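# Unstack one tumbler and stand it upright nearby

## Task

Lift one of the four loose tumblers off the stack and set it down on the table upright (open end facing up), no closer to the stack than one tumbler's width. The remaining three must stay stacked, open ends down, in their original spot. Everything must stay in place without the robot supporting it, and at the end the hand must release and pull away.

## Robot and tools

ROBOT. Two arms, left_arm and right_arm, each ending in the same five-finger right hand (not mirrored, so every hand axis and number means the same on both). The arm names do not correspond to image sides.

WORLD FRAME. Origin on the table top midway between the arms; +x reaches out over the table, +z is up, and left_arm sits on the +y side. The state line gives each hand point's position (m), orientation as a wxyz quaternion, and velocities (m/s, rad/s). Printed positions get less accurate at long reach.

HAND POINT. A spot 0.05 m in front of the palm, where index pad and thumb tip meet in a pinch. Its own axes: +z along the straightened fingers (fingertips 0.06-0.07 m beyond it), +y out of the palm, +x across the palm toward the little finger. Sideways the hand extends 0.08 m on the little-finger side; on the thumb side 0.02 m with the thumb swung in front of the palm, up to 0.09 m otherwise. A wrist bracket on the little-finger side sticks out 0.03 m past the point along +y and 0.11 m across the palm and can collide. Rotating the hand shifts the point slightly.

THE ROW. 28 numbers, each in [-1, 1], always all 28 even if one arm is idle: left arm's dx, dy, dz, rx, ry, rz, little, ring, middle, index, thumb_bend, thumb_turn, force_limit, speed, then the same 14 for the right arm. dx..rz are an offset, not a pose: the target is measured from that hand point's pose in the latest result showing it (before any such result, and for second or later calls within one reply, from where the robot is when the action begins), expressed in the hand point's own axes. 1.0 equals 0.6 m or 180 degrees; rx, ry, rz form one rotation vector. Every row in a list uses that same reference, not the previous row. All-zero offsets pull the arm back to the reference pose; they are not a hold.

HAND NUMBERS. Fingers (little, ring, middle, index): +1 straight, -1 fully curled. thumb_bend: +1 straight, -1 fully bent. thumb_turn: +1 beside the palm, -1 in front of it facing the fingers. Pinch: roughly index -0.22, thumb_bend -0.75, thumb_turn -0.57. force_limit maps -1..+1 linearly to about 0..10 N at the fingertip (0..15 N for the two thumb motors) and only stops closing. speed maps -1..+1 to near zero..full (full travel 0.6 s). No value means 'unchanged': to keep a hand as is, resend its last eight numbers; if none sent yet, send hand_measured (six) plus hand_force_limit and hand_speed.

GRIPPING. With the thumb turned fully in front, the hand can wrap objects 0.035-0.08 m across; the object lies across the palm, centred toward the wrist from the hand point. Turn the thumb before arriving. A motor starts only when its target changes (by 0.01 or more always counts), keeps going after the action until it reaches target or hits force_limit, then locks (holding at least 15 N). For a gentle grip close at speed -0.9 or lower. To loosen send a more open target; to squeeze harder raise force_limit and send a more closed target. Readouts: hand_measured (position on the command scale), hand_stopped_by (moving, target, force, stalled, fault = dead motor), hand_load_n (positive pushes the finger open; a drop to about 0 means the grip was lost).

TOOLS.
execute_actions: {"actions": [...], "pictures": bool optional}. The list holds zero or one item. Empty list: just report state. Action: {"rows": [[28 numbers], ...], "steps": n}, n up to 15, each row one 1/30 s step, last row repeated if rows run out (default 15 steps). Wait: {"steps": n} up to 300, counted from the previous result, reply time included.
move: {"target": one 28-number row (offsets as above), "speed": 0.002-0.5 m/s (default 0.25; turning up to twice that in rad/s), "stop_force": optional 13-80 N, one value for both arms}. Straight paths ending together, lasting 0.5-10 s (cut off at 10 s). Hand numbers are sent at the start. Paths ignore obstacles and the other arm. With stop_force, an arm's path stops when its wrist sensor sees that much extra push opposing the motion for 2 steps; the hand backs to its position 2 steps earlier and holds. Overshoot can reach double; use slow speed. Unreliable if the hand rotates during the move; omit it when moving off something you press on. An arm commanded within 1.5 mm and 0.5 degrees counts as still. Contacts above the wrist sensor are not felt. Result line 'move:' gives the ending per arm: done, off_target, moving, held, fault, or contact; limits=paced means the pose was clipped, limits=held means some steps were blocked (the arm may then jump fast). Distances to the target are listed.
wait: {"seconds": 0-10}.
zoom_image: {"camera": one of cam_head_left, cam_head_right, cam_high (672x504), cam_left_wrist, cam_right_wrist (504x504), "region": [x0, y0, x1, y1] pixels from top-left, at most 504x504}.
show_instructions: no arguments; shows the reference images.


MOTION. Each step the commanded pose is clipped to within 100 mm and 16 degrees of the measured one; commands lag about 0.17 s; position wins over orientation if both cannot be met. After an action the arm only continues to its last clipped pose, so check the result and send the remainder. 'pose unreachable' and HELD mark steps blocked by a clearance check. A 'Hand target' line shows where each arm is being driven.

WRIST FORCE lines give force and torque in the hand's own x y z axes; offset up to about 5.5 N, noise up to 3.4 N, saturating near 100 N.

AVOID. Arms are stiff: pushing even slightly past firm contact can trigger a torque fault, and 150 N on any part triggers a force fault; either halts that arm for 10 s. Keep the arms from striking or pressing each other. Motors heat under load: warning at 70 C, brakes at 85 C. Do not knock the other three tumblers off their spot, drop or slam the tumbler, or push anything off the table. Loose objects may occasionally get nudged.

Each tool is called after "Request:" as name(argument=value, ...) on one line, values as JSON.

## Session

Request:
execute_actions(actions=[])

Scene clock: 0.00 s of 6600.00 s.
left_arm: end_effector_position=(+0.0667, +1.2475, +0.5917) hand_measured=(+1.000, +1.000, +1.000, +1.000, +1.000, +1.000) hand_load_n=(+0.0, +0.0, +0.0, +0.0, +0.0, +0.0) hand_stopped_by=(target, target, target, target, target, target) hand_force_limit=0.00 hand_speed=-0.80 end_effector_quat_wxyz=(-0.072, +0.664, -0.744, -0.017) end_effector_velocity=(+0.000, -0.001, -0.001) end_effector_angular_velocity=(-0.001, +0.001, +0.001) | right_arm: end_effector_position=(+0.2246, -1.1128, +0.6225) hand_measured=(+1.000, +1.000, +1.000, +1.000, +1.000, +1.000) hand_load_n=(+0.0, +0.0, +0.0, +0.0, +0.0, +0.0) hand_stopped_by=(target, target, target, target, target, target) hand_force_limit=0.00 hand_speed=-0.80 end_effector_quat_wxyz=(-0.008, +0.629, +0.771, -0.101) end_effector_velocity=(+0.000, +0.000, -0.000) end_effector_angular_velocity=(+0.001, -0.001, -0.001)
Joint positions: left_arm=[ 1.375 -1.436  1.286  1.579  1.614 -1.773] | right_arm=[-1.856 -1.539  1.333  1.616  1.693 -1.89 ]
Joint velocities: left_arm=[-0.001 -0.001  0.002  0.    -0.    -0.001] | right_arm=[ 0.     0.     0.001  0.    -0.001  0.001]
Motor temperatures (°C, as the motors report them): left_arm=[24 23 23 31 30 29] | right_arm=[24 24 23 26 27 33]
Wrist force (N, on the end effector, along its own x y z axes, offset not removed): no reading
Wrist torque (N m, same axes, about the end effector's origin, offset not removed): no reading
Hand target (left_arm): +0.067, +1.247, +0.592; +0.072, -0.664, +0.744, +0.017
Hand target (right_arm): +0.225, -1.113, +0.623; -0.008, +0.629, +0.771, -0.101
camera_calibration (this result's frames):
cam_left_wrist: T_world_to_cam=[[-0.977338, 0.192807, -0.0873795, -0.122106], [0.0829418, 0.728572, 0.679929, -1.32342], [0.194758, 0.657273, -0.728053, -0.267734], [0, 0, 0, 1]] pos_world=[0.0425716, 1.16373, 0.69424]
cam_right_wrist: T_world_to_cam=[[0.985763, 0.120252, -0.117516, -0.0259365], [0.167599, -0.758682, 0.629533, -1.27592], [-0.0134548, -0.640266, -0.768035, -0.0953976], [0, 0, 0, 1]] pos_world=[0.238127, -1.02598, 0.726916]

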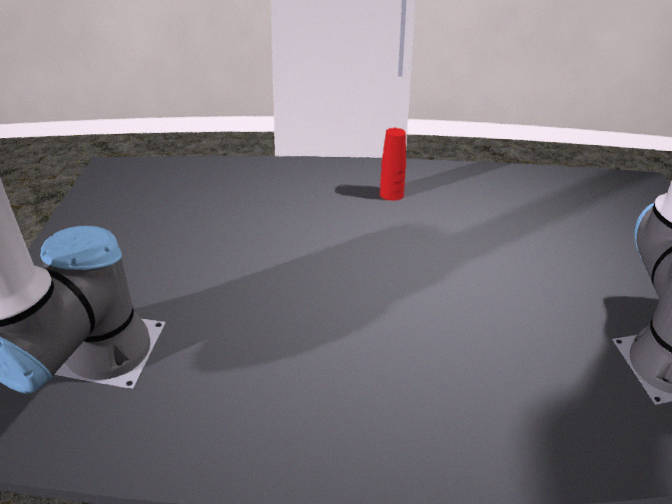

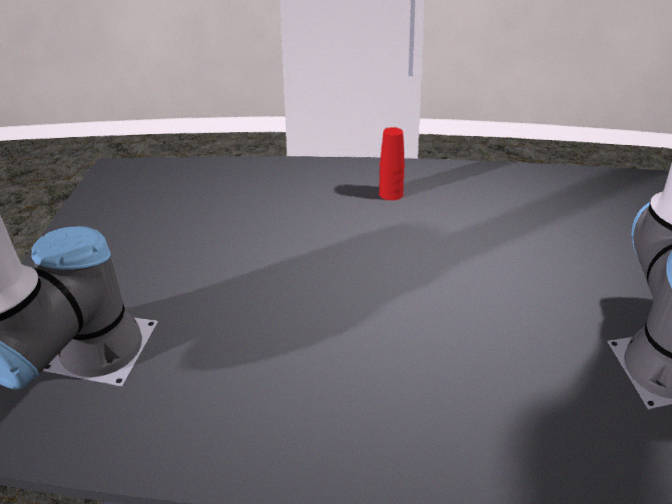

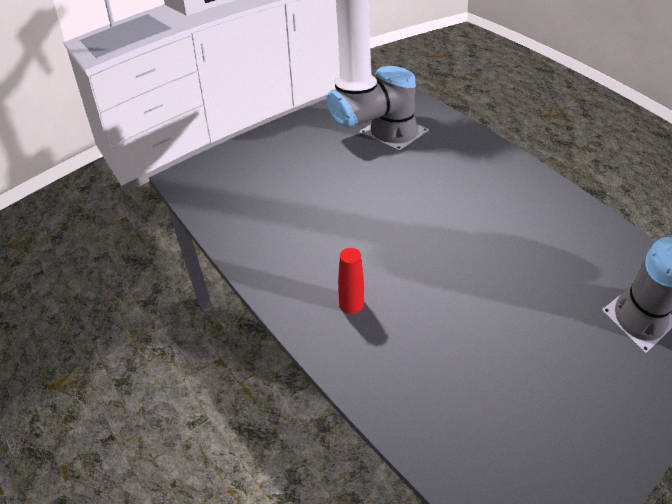

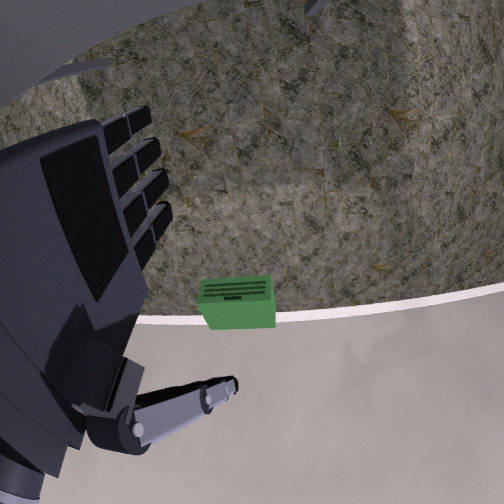

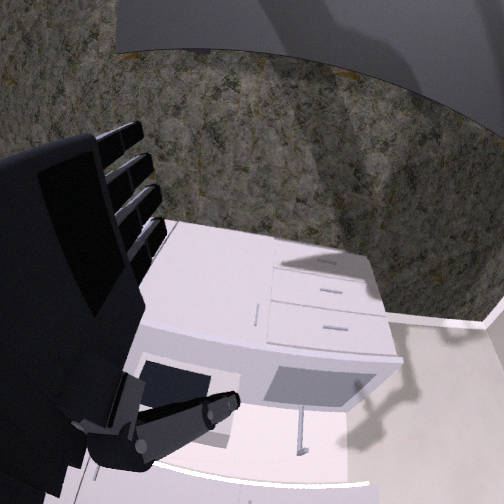

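Request:
move(target=[0,0,0,0,0,0,1,1,1,1,1,1,0,-0.8, 0.77,0.63,0.23,-0.5,0,0,1,1,1,1,1,-1,0,0.5], speed=0.4)

Scene clock: 16.93 s of 6600.00 s.
left_arm: end_effector_position=(+0.0667, +1.2475, +0.5917) hand_measured=(+1.000, +1.000, +1.000, +1.000, +1.000, +1.000) hand_load_n=(+0.0, +0.0, +0.0, +0.0, +0.0, +0.0) hand_stopped_by=(target, target, target, target, target, target) hand_force_limit=0.00 hand_speed=-0.80 end_effector_quat_wxyz=(-0.072, +0.664, -0.744, -0.017) end_effector_velocity=(+0.001, +0.001, -0.000) end_effector_angular_velocity=(-0.000, +0.001, -0.001) | right_arm: end_effector_position=(+0.4292, -0.7163, +0.4230) hand_measured=(+1.000, +1.000, +1.000, +1.000, +1.000, -1.000) hand_load_n=(+0.0, +0.0, +0.0, +0.0, +0.0, +0.0) hand_stopped_by=(target, target, target, target, target, target) hand_force_limit=0.00 hand_speed=0.50 end_effector_quat_wxyz=(+0.343, +0.509, +0.693, +0.378) end_effector_velocity=(-0.000, +0.000, -0.000) end_effector_angular_velocity=(+0.002, -0.000, -0.000)
Joint positions: left_arm=[ 1.375 -1.436  1.286  1.579  1.614 -1.773] | right_arm=[-2.409 -2.178  2.702  1.996  0.962 -2.856]
Joint velocities: left_arm=[-0.002  0.002 -0.001  0.    -0.001 -0.   ] | right_arm=[-0.     0.001  0.001 -0.     0.001  0.001]
Motor temperatures (°C, as the motors report them): left_arm=[24 23 23 31 30 29] | right_arm=[24 24 23 26 27 33]
Wrist force (N, on the end effector, along its own x y z axes, offset not removed): left_arm=[-3.9 -3.2 -4.1] | right_arm=[2.6 -2.6 -3.1]
Wrist torque (N m, same axes, about the end effector's origin, offset not removed): left_arm=[0.09 0.78 -0.26] | right_arm=[0.14 -0.32 -0.42]
Hand target (left_arm): +0.067, +1.247, +0.592; +0.072, -0.664, +0.744, +0.017
Hand target (right_arm): +0.429, -0.716, +0.423; +0.343, +0.509, +0.693, +0.378
Off the commanded pose (left_arm): 0.000 m, 0 deg.
Off the commanded pose (right_arm): 0.124 m, 19 deg; position and orientation clipped at the last step of the last action.
After step 90, 11.60 s passed at rest.
move: held (right_arm); limits=paced,held; held on 15 of 70 steps (right_arm), including the last (right_arm)
pose unreachable (right arm): on one or more control steps of this call this arm could not follow its commanded pose, so it was not sent that pose on those steps. On the call's last step it was still not sent that pose. It may still have moved: this result reports where it is.
cause: the commanded pose would bring two parts of the arm too close to each other (joints 3 (elbow) to 6 (wrist 3) lie between them).
camera_calibration (this result's frames):
cam_left_wrist: T_world_to_cam=[[-0.977338, 0.192807, -0.0873795, -0.122106], [0.0829418, 0.728572, 0.679929, -1.32342], [0.194758, 0.657273, -0.728053, -0.267734], [0, 0, 0, 1]] pos_world=[0.0425717, 1.16373, 0.69424]
cam_right_wrist: T_world_to_cam=[[0.428672, 0.116645, 0.895899, -0.490959], [-0.285603, -0.923282, 0.256866, -0.649505], [0.85713, -0.365983, -0.362471, -0.340693], [0, 0, 0, 1]] pos_world=[0.316978, -0.667096, 0.483194]

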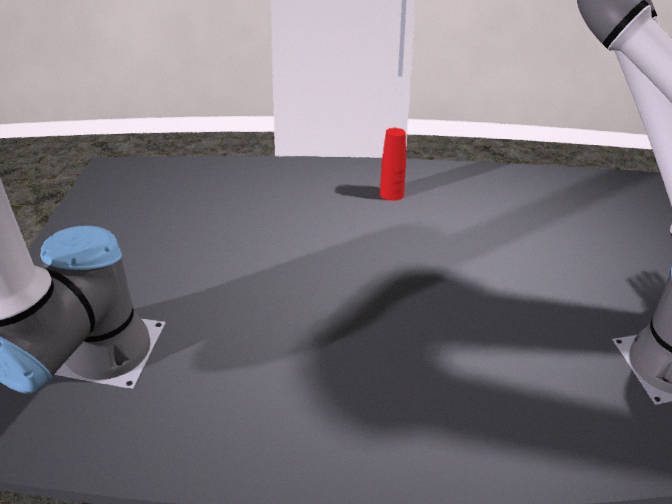

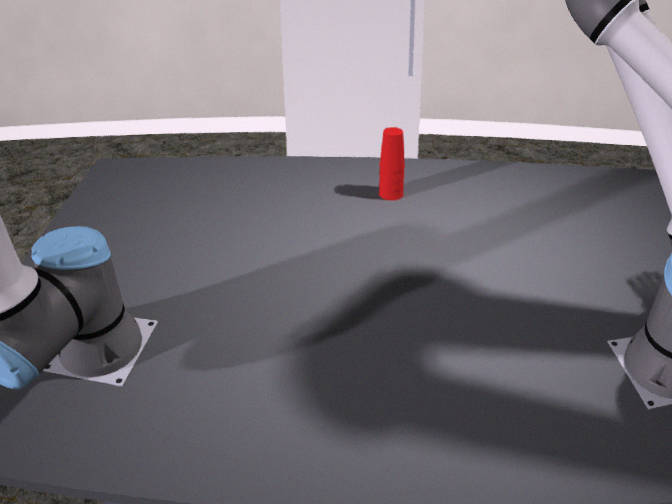

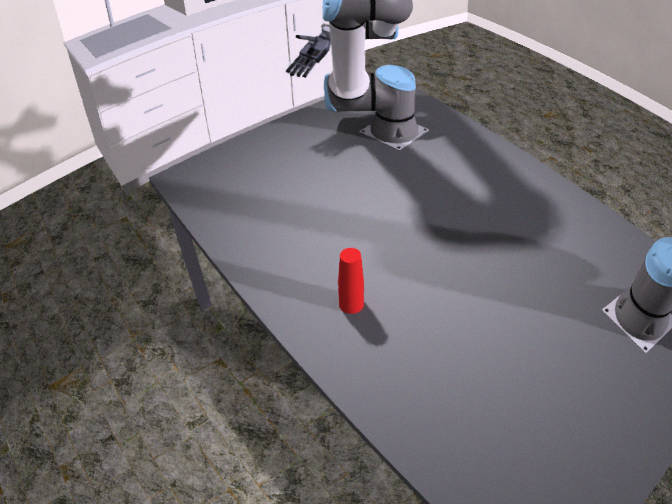

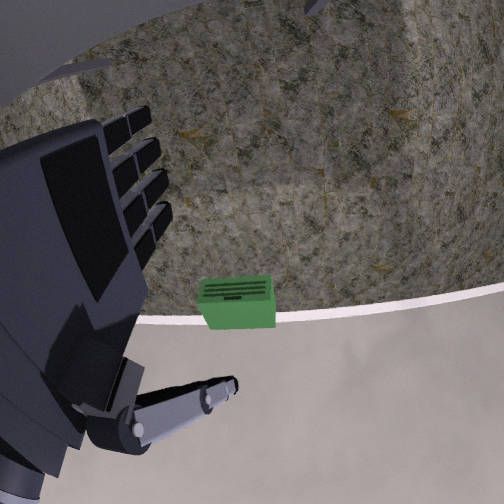

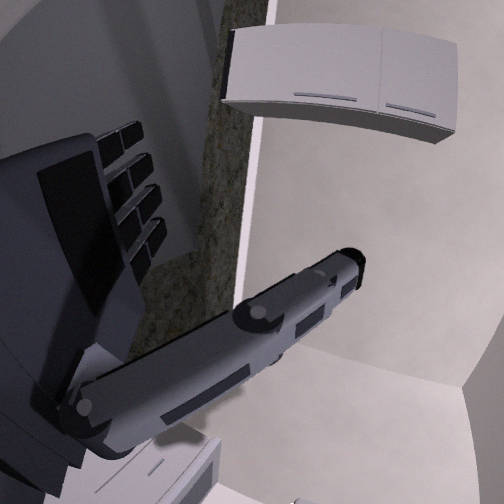

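Request:
move(target=[0,0,0,0,0,0,1,1,1,1,1,1,0,-0.8, 0.525,0.25,0.35,0.2,0,0,1,1,1,1,1,-1,0,0.5], speed=0.3)

Scene clock: 27.93 s of 6600.00 s.
left_arm: end_effector_position=(+0.0667, +1.2475, +0.5917) hand_measured=(+1.000, +1.000, +1.000, +1.000, +1.000, +1.000) hand_load_n=(+0.0, +0.0, +0.0, +0.0, +0.0, +0.0) hand_stopped_by=(target, target, target, target, target, target) hand_force_limit=0.00 hand_speed=-0.80 end_effector_quat_wxyz=(-0.072, +0.664, -0.744, -0.017) end_effector_velocity=(-0.001, -0.000, -0.001) end_effector_angular_velocity=(-0.002, +0.002, +0.001) | right_arm: end_effector_position=(+0.5985, -0.3466, +0.4253) hand_measured=(+1.000, +1.000, +1.000, +1.000, +1.000, -1.000) hand_load_n=(+0.0, +0.0, +0.0, +0.0, +0.0, +0.0) hand_stopped_by=(target, target, target, target, target, target) hand_force_limit=0.00 hand_speed=0.50 end_effector_quat_wxyz=(+0.170, +0.590, +0.776, +0.145) end_effector_velocity=(+0.003, +0.001, +0.001) end_effector_angular_velocity=(+0.001, +0.001, +0.001)
Joint positions: left_arm=[ 1.375 -1.436  1.286  1.579  1.614 -1.773] | right_arm=[-2.293 -3.196  2.266  2.769  1.204 -2.437]
Joint velocities: left_arm=[ 0.001  0.     0.002 -0.    -0.001  0.   ] | right_arm=[-0.005 -0.003 -0.004  0.009  0.003 -0.005]
Motor temperatures (°C, as the motors report them): left_arm=[24 23 23 31 30 29] | right_arm=[24 24 23 26 27 33]
Wrist force (N, on the end effector, along its own x y z axes, offset not removed): left_arm=[-1.5 -1.2 0.0] | right_arm=[-2.0 -0.3 -0.7]
Wrist torque (N m, same axes, about the end effector's origin, offset not removed): left_arm=[0.09 0.21 0.01] | right_arm=[0.48 0.40 -0.60]
Hand target (left_arm): +0.067, +1.247, +0.592; +0.072, -0.664, +0.744, +0.017
Hand target (right_arm): +0.599, -0.346, +0.425; +0.170, +0.590, +0.776, +0.145
Off the commanded pose (left_arm): 0.000 m, 0 deg.
Off the commanded pose (right_arm): 0.001 m, 0 deg.
After step 90, 1.50 s passed at rest.
move: moving (right_arm; no rest 5 s after the path's end); limits=paced
camera_calibration (this result's frames):
cam_left_wrist: T_world_to_cam=[[-0.977338, 0.192807, -0.0873795, -0.122106], [0.0829417, 0.728572, 0.679929, -1.32342], [0.194757, 0.657273, -0.728053, -0.267734], [0, 0, 0, 1]] pos_world=[0.0425717, 1.16373, 0.69424]
cam_right_wrist: T_world_to_cam=[[0.864415, 0.187568, 0.466481, -0.662317], [-0.0954865, -0.849675, 0.518588, -0.459965], [0.493628, -0.492818, -0.716562, -0.0255251], [0, 0, 0, 1]] pos_world=[0.541196, -0.279171, 0.5292]

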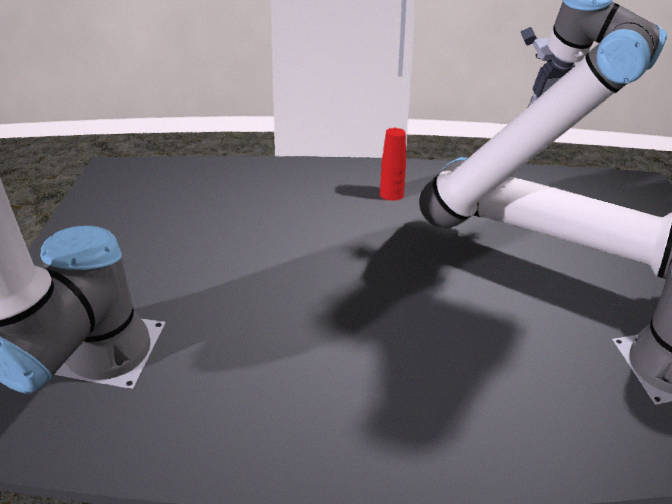

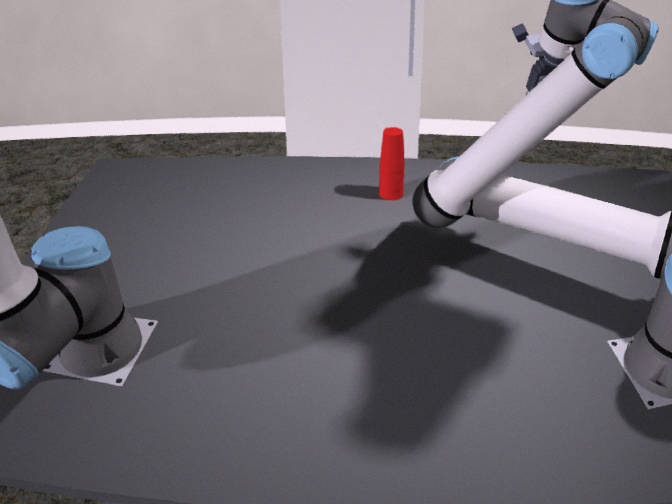

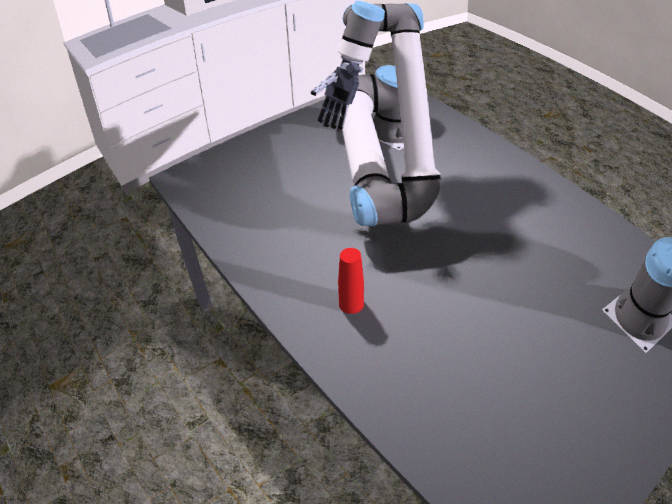

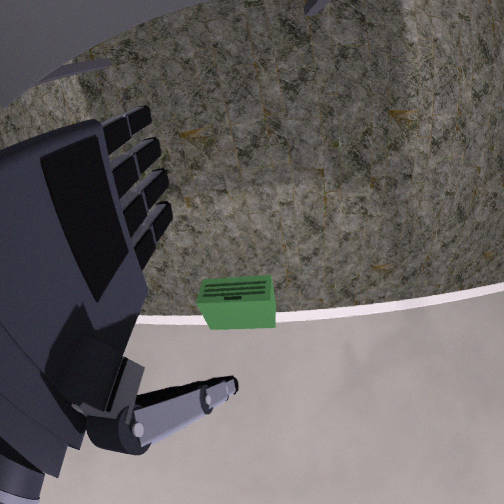

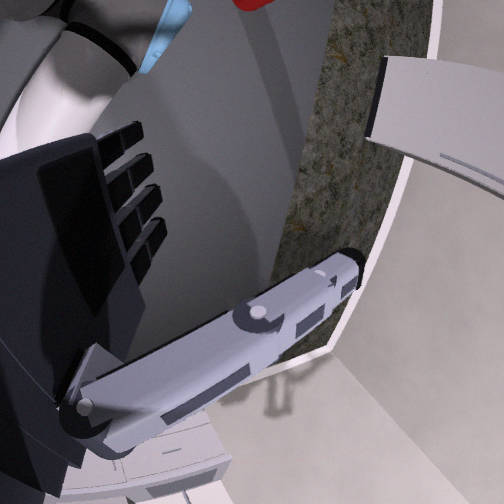

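Request:
move(target=[0,0,0,0,0,0,1,1,1,1,1,1,0,-0.8, -0.97,-0.52,-0.48,0.14,0,0,1,1,1,1,1,-1,0,0.5], speed=0.3)

Scene clock: 38.00 s of 6600.00 s.
left_arm: end_effector_position=(+0.0667, +1.2475, +0.5917) hand_measured=(+1.000, +1.000, +1.000, +1.000, +1.000, +1.000) hand_load_n=(+0.0, +0.0, +0.0, +0.0, +0.0, +0.0) hand_stopped_by=(target, target, target, target, target, target) hand_force_limit=0.00 hand_speed=-0.80 end_effector_quat_wxyz=(-0.072, +0.664, -0.744, -0.017) end_effector_velocity=(+0.000, +0.000, +0.000) end_effector_angular_velocity=(-0.000, +0.001, -0.000) | right_arm: end_effector_position=(+0.3431, -0.9752, +0.6050) hand_measured=(+1.000, +1.000, +1.000, +1.000, +1.000, -1.000) hand_load_n=(+0.0, +0.0, +0.0, +0.0, +0.0, +0.0) hand_stopped_by=(target, target, target, target, target, target) hand_force_limit=0.00 hand_speed=0.50 end_effector_quat_wxyz=(+0.408, +0.606, +0.582, -0.356) end_effector_velocity=(+0.000, -0.002, -0.000) end_effector_angular_velocity=(-0.022, +0.014, -0.016)
Joint positions: left_arm=[ 1.375 -1.436  1.286  1.579  1.614 -1.773] | right_arm=[-3.143 -2.709  2.202  1.805  0.444 -2.752]
Joint velocities: left_arm=[-0.001  0.    -0.001  0.001 -0.001 -0.   ] | right_arm=[-0.    -0.011 -0.005 -0.043 -0.015  0.047]
Motor temperatures (°C, as the motors report them): left_arm=[24 23 23 31 30 29] | right_arm=[24 24 23 26 27 33]
Wrist force (N, on the end effector, along its own x y z axes, offset not removed): left_arm=[-2.6 -2.7 -1.7] | right_arm=[6.9 2.2 1.1]
Wrist torque (N m, same axes, about the end effector's origin, offset not removed): left_arm=[-0.10 0.35 -0.24] | right_arm=[0.71 -0.91 0.15]
Hand target (left_arm): +0.067, +1.247, +0.592; +0.072, -0.664, +0.744, +0.017
Hand target (right_arm): +0.343, -0.975, +0.605; +0.408, +0.606, +0.581, -0.358
Off the commanded pose (left_arm): 0.000 m, 0 deg.
Off the commanded pose (right_arm): 0.022 m, 62 deg; orientation clipped at the last step of the last action.
joint sent to its limit (right arm) — the command would take joint 1 (shoulder pan) past its lower limit, so that joint was sent only as far as its limit.
After step 90, 3.30 s passed at rest.
move: off_target (right_arm); limits=paced
camera_calibration (this result's frames):
cam_left_wrist: T_world_to_cam=[[-0.977338, 0.192807, -0.0873795, -0.122106], [0.0829418, 0.728572, 0.679929, -1.32342], [0.194758, 0.657273, -0.728053, -0.267734], [0, 0, 0, 1]] pos_world=[0.0425716, 1.16373, 0.69424]
cam_right_wrist: T_world_to_cam=[[0.986276, 0.0156899, 0.164358, -0.434077], [-0.164992, 0.130553, 0.977616, -0.409669], [-0.0061188, -0.991317, 0.13135, -0.9081], [0, 0, 0, 1]] pos_world=[0.354971, -0.83992, 0.591123]

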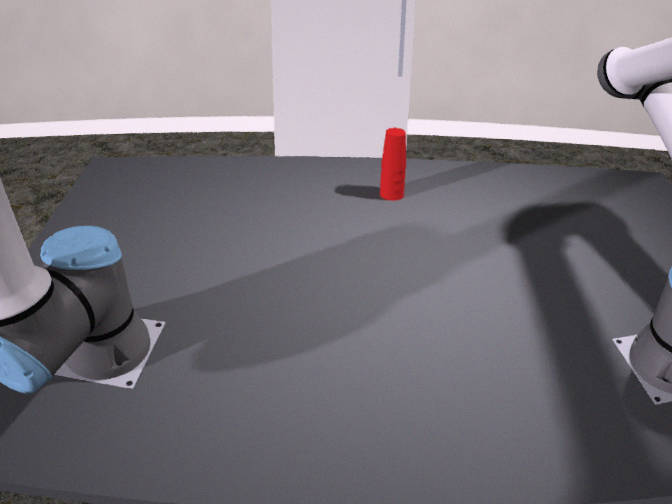

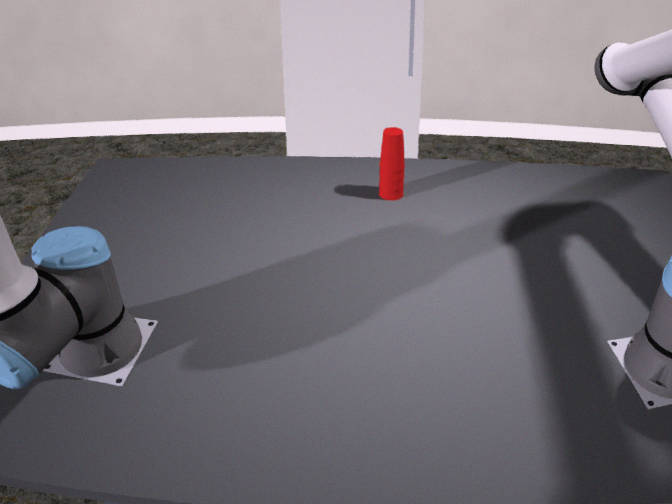

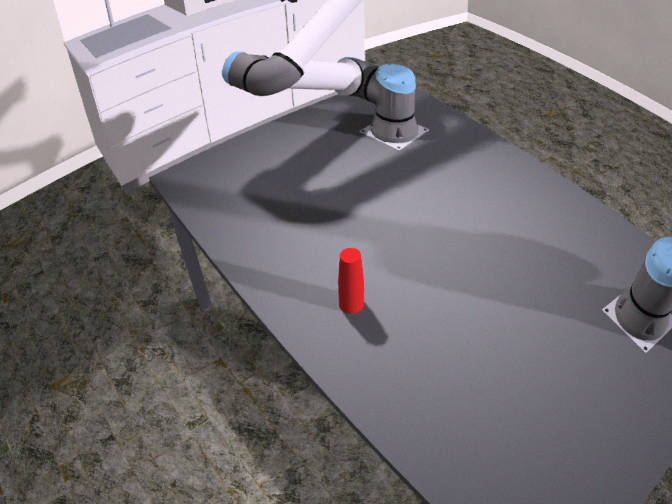

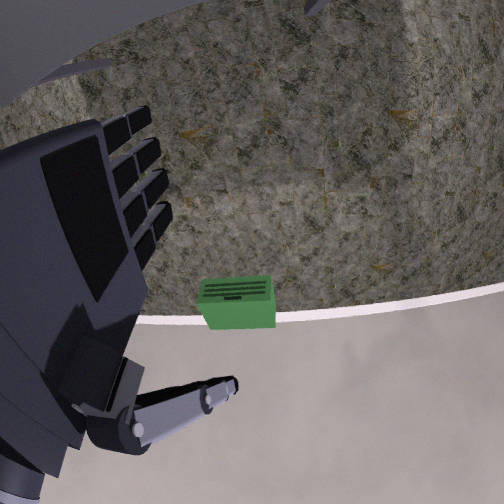

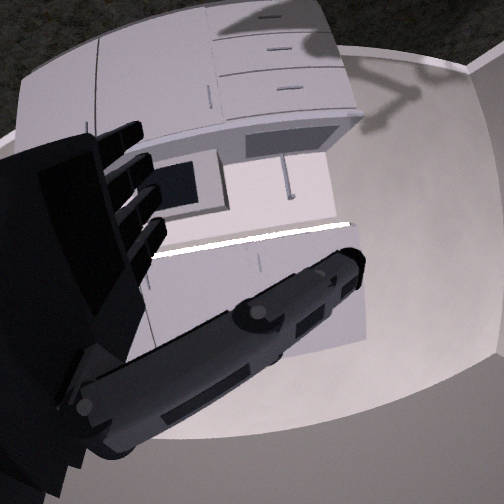

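Request:
move(target=[0,0,0,0,0,0,1,1,1,1,1,1,0,-0.8, -0.135,-0.197,0.188,0.031,0.322,-0.097,1,1,1,1,1,-1,0,0.5], speed=0.25)

Scene clock: 46.87 s of 6600.00 s.
left_arm: end_effector_position=(+0.0667, +1.2475, +0.5917) hand_measured=(+1.000, +1.000, +1.000, +1.000, +1.000, +1.000) hand_load_n=(+0.0, +0.0, +0.0, +0.0, +0.0, +0.0) hand_stopped_by=(target, target, target, target, target, target) hand_force_limit=0.00 hand_speed=-0.80 end_effector_quat_wxyz=(-0.072, +0.664, -0.744, -0.017) end_effector_velocity=(-0.001, -0.001, +0.000) end_effector_angular_velocity=(-0.000, -0.002, +0.001) | right_arm: end_effector_position=(+0.2074, -1.0025, +0.6277) hand_measured=(+1.000, +1.000, +1.000, +1.000, +1.000, -1.000) hand_load_n=(+0.0, +0.0, +0.0, +0.0, +0.0, +0.0) hand_stopped_by=(target, target, target, target, target, target) hand_force_limit=0.00 hand_speed=0.50 end_effector_quat_wxyz=(+0.391, +0.582, +0.585, -0.407) end_effector_velocity=(-0.004, -0.001, +0.001) end_effector_angular_velocity=(-0.008, +0.032, -0.002)
Joint positions: left_arm=[ 1.375 -1.436  1.286  1.579  1.614 -1.773] | right_arm=[-3.143 -2.471  2.135  1.448  0.415 -2.67 ]
Joint velocities: left_arm=[ 0.002 -0.001  0.     0.     0.002  0.001] | right_arm=[-0.     0.001 -0.008 -0.031 -0.001  0.006]
Motor temperatures (°C, as the motors report them): left_arm=[24 23 23 31 30 29] | right_arm=[24 24 23 26 27 33]
Wrist force (N, on the end effector, along its own x y z axes, offset not removed): left_arm=[-0.1 -3.6 -4.5] | right_arm=[0.7 0.2 -4.4]
Wrist torque (N m, same axes, about the end effector's origin, offset not removed): left_arm=[0.12 0.08 0.03] | right_arm=[0.49 0.27 -0.27]
Hand target (left_arm): +0.067, +1.247, +0.592; +0.072, -0.664, +0.744, +0.017
Hand target (right_arm): +0.207, -1.003, +0.628; +0.390, +0.581, +0.586, -0.409
Off the commanded pose (left_arm): 0.000 m, 0 deg.
Off the commanded pose (right_arm): 0.112 m, 63 deg; position and orientation clipped at the last step of the last action.
joint sent to its limit (right arm) — the command would take joint 1 (shoulder pan) past its lower limit, so that joint was sent only as far as its limit.
After step 90, 3.17 s passed at rest.
move: off_target (right_arm); limits=paced
camera_calibration (this result's frames):
cam_left_wrist: T_world_to_cam=[[-0.977338, 0.192807, -0.0873794, -0.122106], [0.0829418, 0.728572, 0.679929, -1.32342], [0.194757, 0.657273, -0.728053, -0.267734], [0, 0, 0, 1]] pos_world=[0.0425716, 1.16373, 0.69424]
cam_right_wrist: T_world_to_cam=[[0.998065, 0.000791051, 0.0621695, -0.256834], [-0.061195, 0.189294, 0.980012, -0.414809], [-0.0109931, -0.98192, 0.188976, -0.964729], [0, 0, 0, 1]] pos_world=[0.220348, -0.868563, 0.604796]

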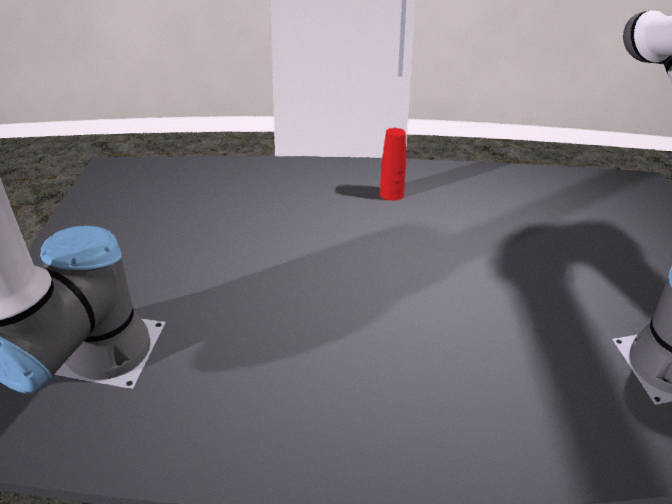

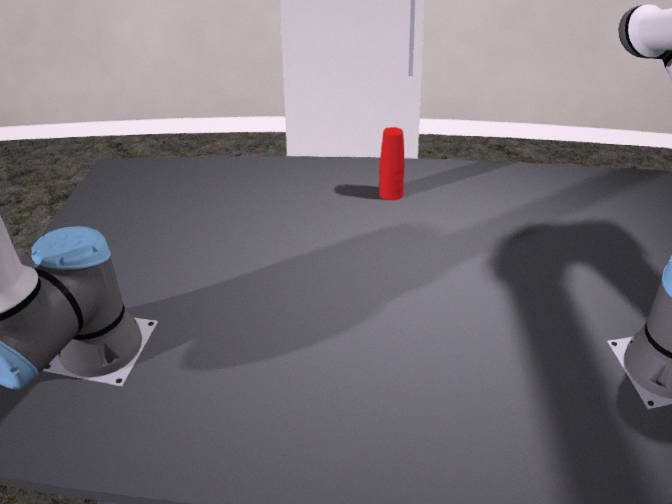

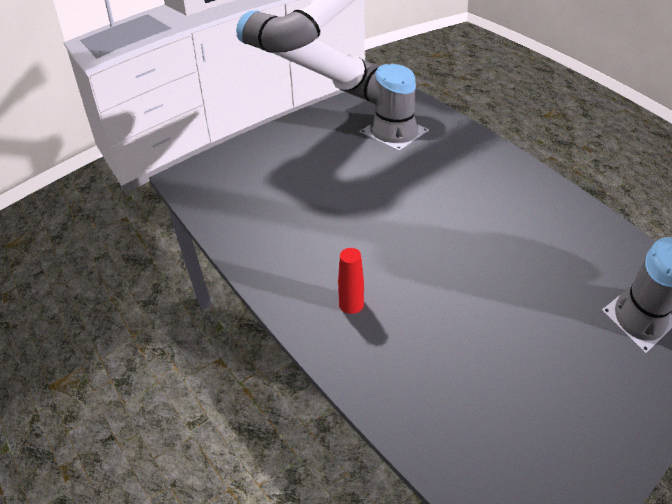

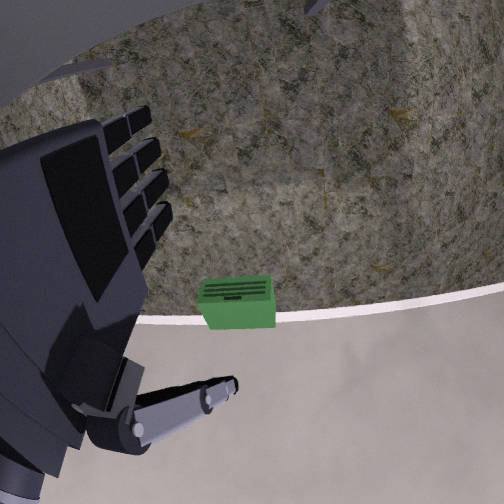

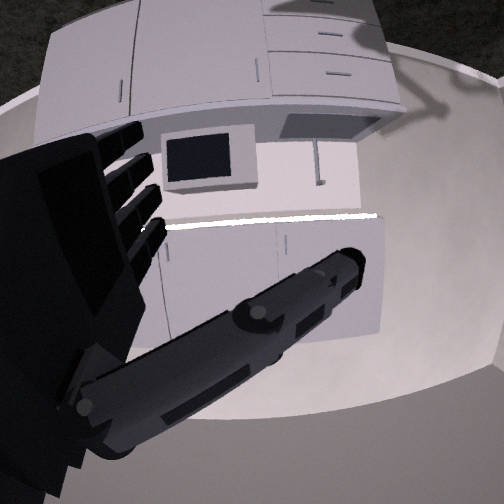

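Request:
move(target=[0,0,0,0,0,0,1,1,1,1,1,1,0,-0.8, -0.1,-0.7,0.2,0,0,0,1,1,1,1,1,-1,0,0.5], speed=0.3)

Scene clock: 55.17 s of 6600.00 s.
left_arm: end_effector_position=(+0.0667, +1.2475, +0.5917) hand_measured=(+1.000, +1.000, +1.000, +1.000, +1.000, +1.000) hand_load_n=(+0.0, +0.0, +0.0, +0.0, +0.0, +0.0) hand_stopped_by=(target, target, target, target, target, target) hand_force_limit=0.00 hand_speed=-0.80 end_effector_quat_wxyz=(-0.072, +0.664, -0.744, -0.017) end_effector_velocity=(+0.000, -0.000, -0.001) end_effector_angular_velocity=(-0.002, -0.000, +0.001) | right_arm: end_effector_position=(-0.2131, -1.1322, +0.6491) hand_measured=(+1.000, +1.000, +1.000, +1.000, +1.000, -1.000) hand_load_n=(+0.0, +0.0, +0.0, +0.0, +0.0, +0.0) hand_stopped_by=(target, target, target, target, target, target) hand_force_limit=0.00 hand_speed=0.50 end_effector_quat_wxyz=(+0.391, +0.582, +0.585, -0.407) end_effector_velocity=(-0.002, -0.002, +0.001) end_effector_angular_velocity=(-0.000, +0.000, +0.000)
Joint positions: left_arm=[ 1.375 -1.436  1.286  1.579  1.614 -1.773] | right_arm=[-3.008 -1.674  1.666  0.887  0.489 -2.411]
Joint velocities: left_arm=[-0.    -0.     0.002  0.     0.001 -0.001] | right_arm=[ 0.002  0.004 -0.005 -0.003  0.001  0.004]
Motor temperatures (°C, as the motors report them): left_arm=[24 23 23 31 30 29] | right_arm=[24 24 23 26 27 33]
Wrist force (N, on the end effector, along its own x y z axes, offset not removed): left_arm=[-0.3 -1.3 -0.1] | right_arm=[2.7 1.2 -6.5]
Wrist torque (N m, same axes, about the end effector's origin, offset not removed): left_arm=[0.05 -0.05 -0.05] | right_arm=[0.80 -0.18 -0.10]
Hand target (left_arm): +0.067, +1.247, +0.592; +0.072, -0.664, +0.744, +0.017
Hand target (right_arm): -0.213, -1.132, +0.649; +0.391, +0.582, +0.585, -0.407
Off the commanded pose (left_arm): 0.000 m, 0 deg.
Off the commanded pose (right_arm): 0.000 m, 0 deg.
After step 90, 3.13 s passed at rest.
move: done
camera_calibration (this result's frames):
cam_left_wrist: T_world_to_cam=[[-0.977338, 0.192807, -0.0873795, -0.122106], [0.0829418, 0.728572, 0.679929, -1.32342], [0.194758, 0.657273, -0.728053, -0.267734], [0, 0, 0, 1]] pos_world=[0.0425717, 1.16373, 0.69424]
cam_right_wrist: T_world_to_cam=[[0.998061, 0.000895953, 0.0622409, 0.161762], [-0.061282, 0.189558, 0.979955, -0.436668], [-0.0109203, -0.981869, 0.189245, -1.10086], [0, 0, 0, 1]] pos_world=[-0.20023, -0.998269, 0.626179]

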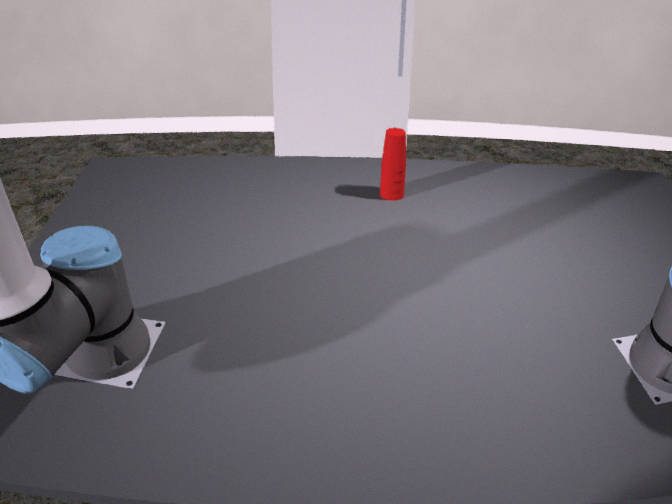

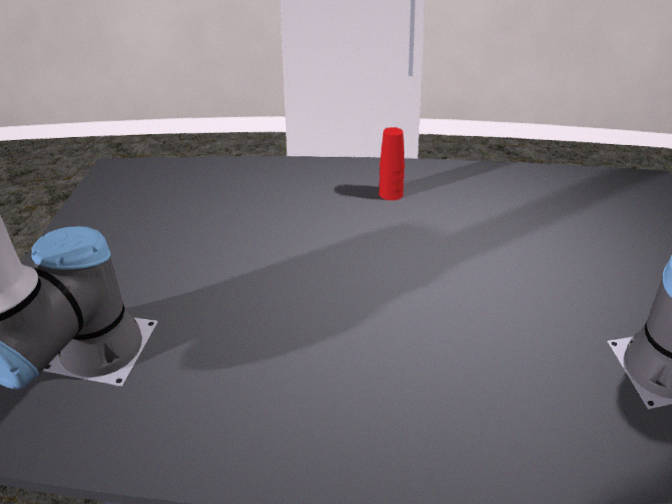

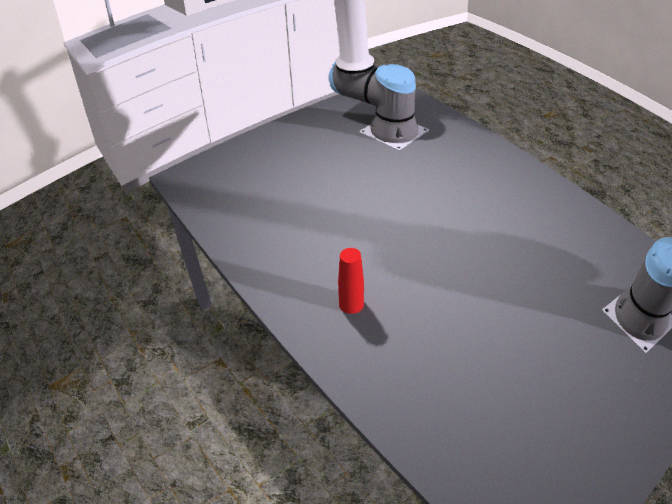

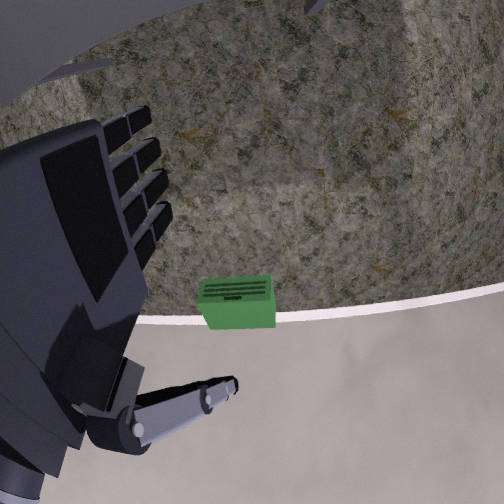

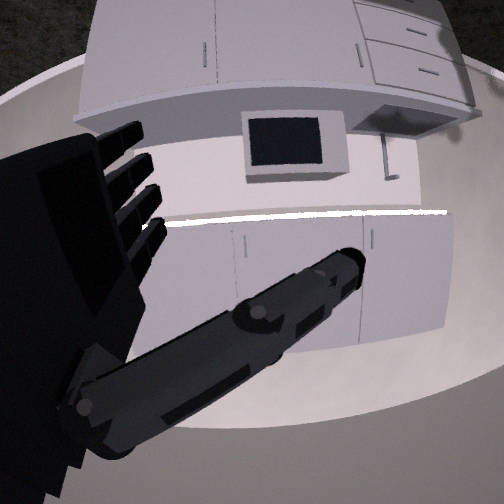

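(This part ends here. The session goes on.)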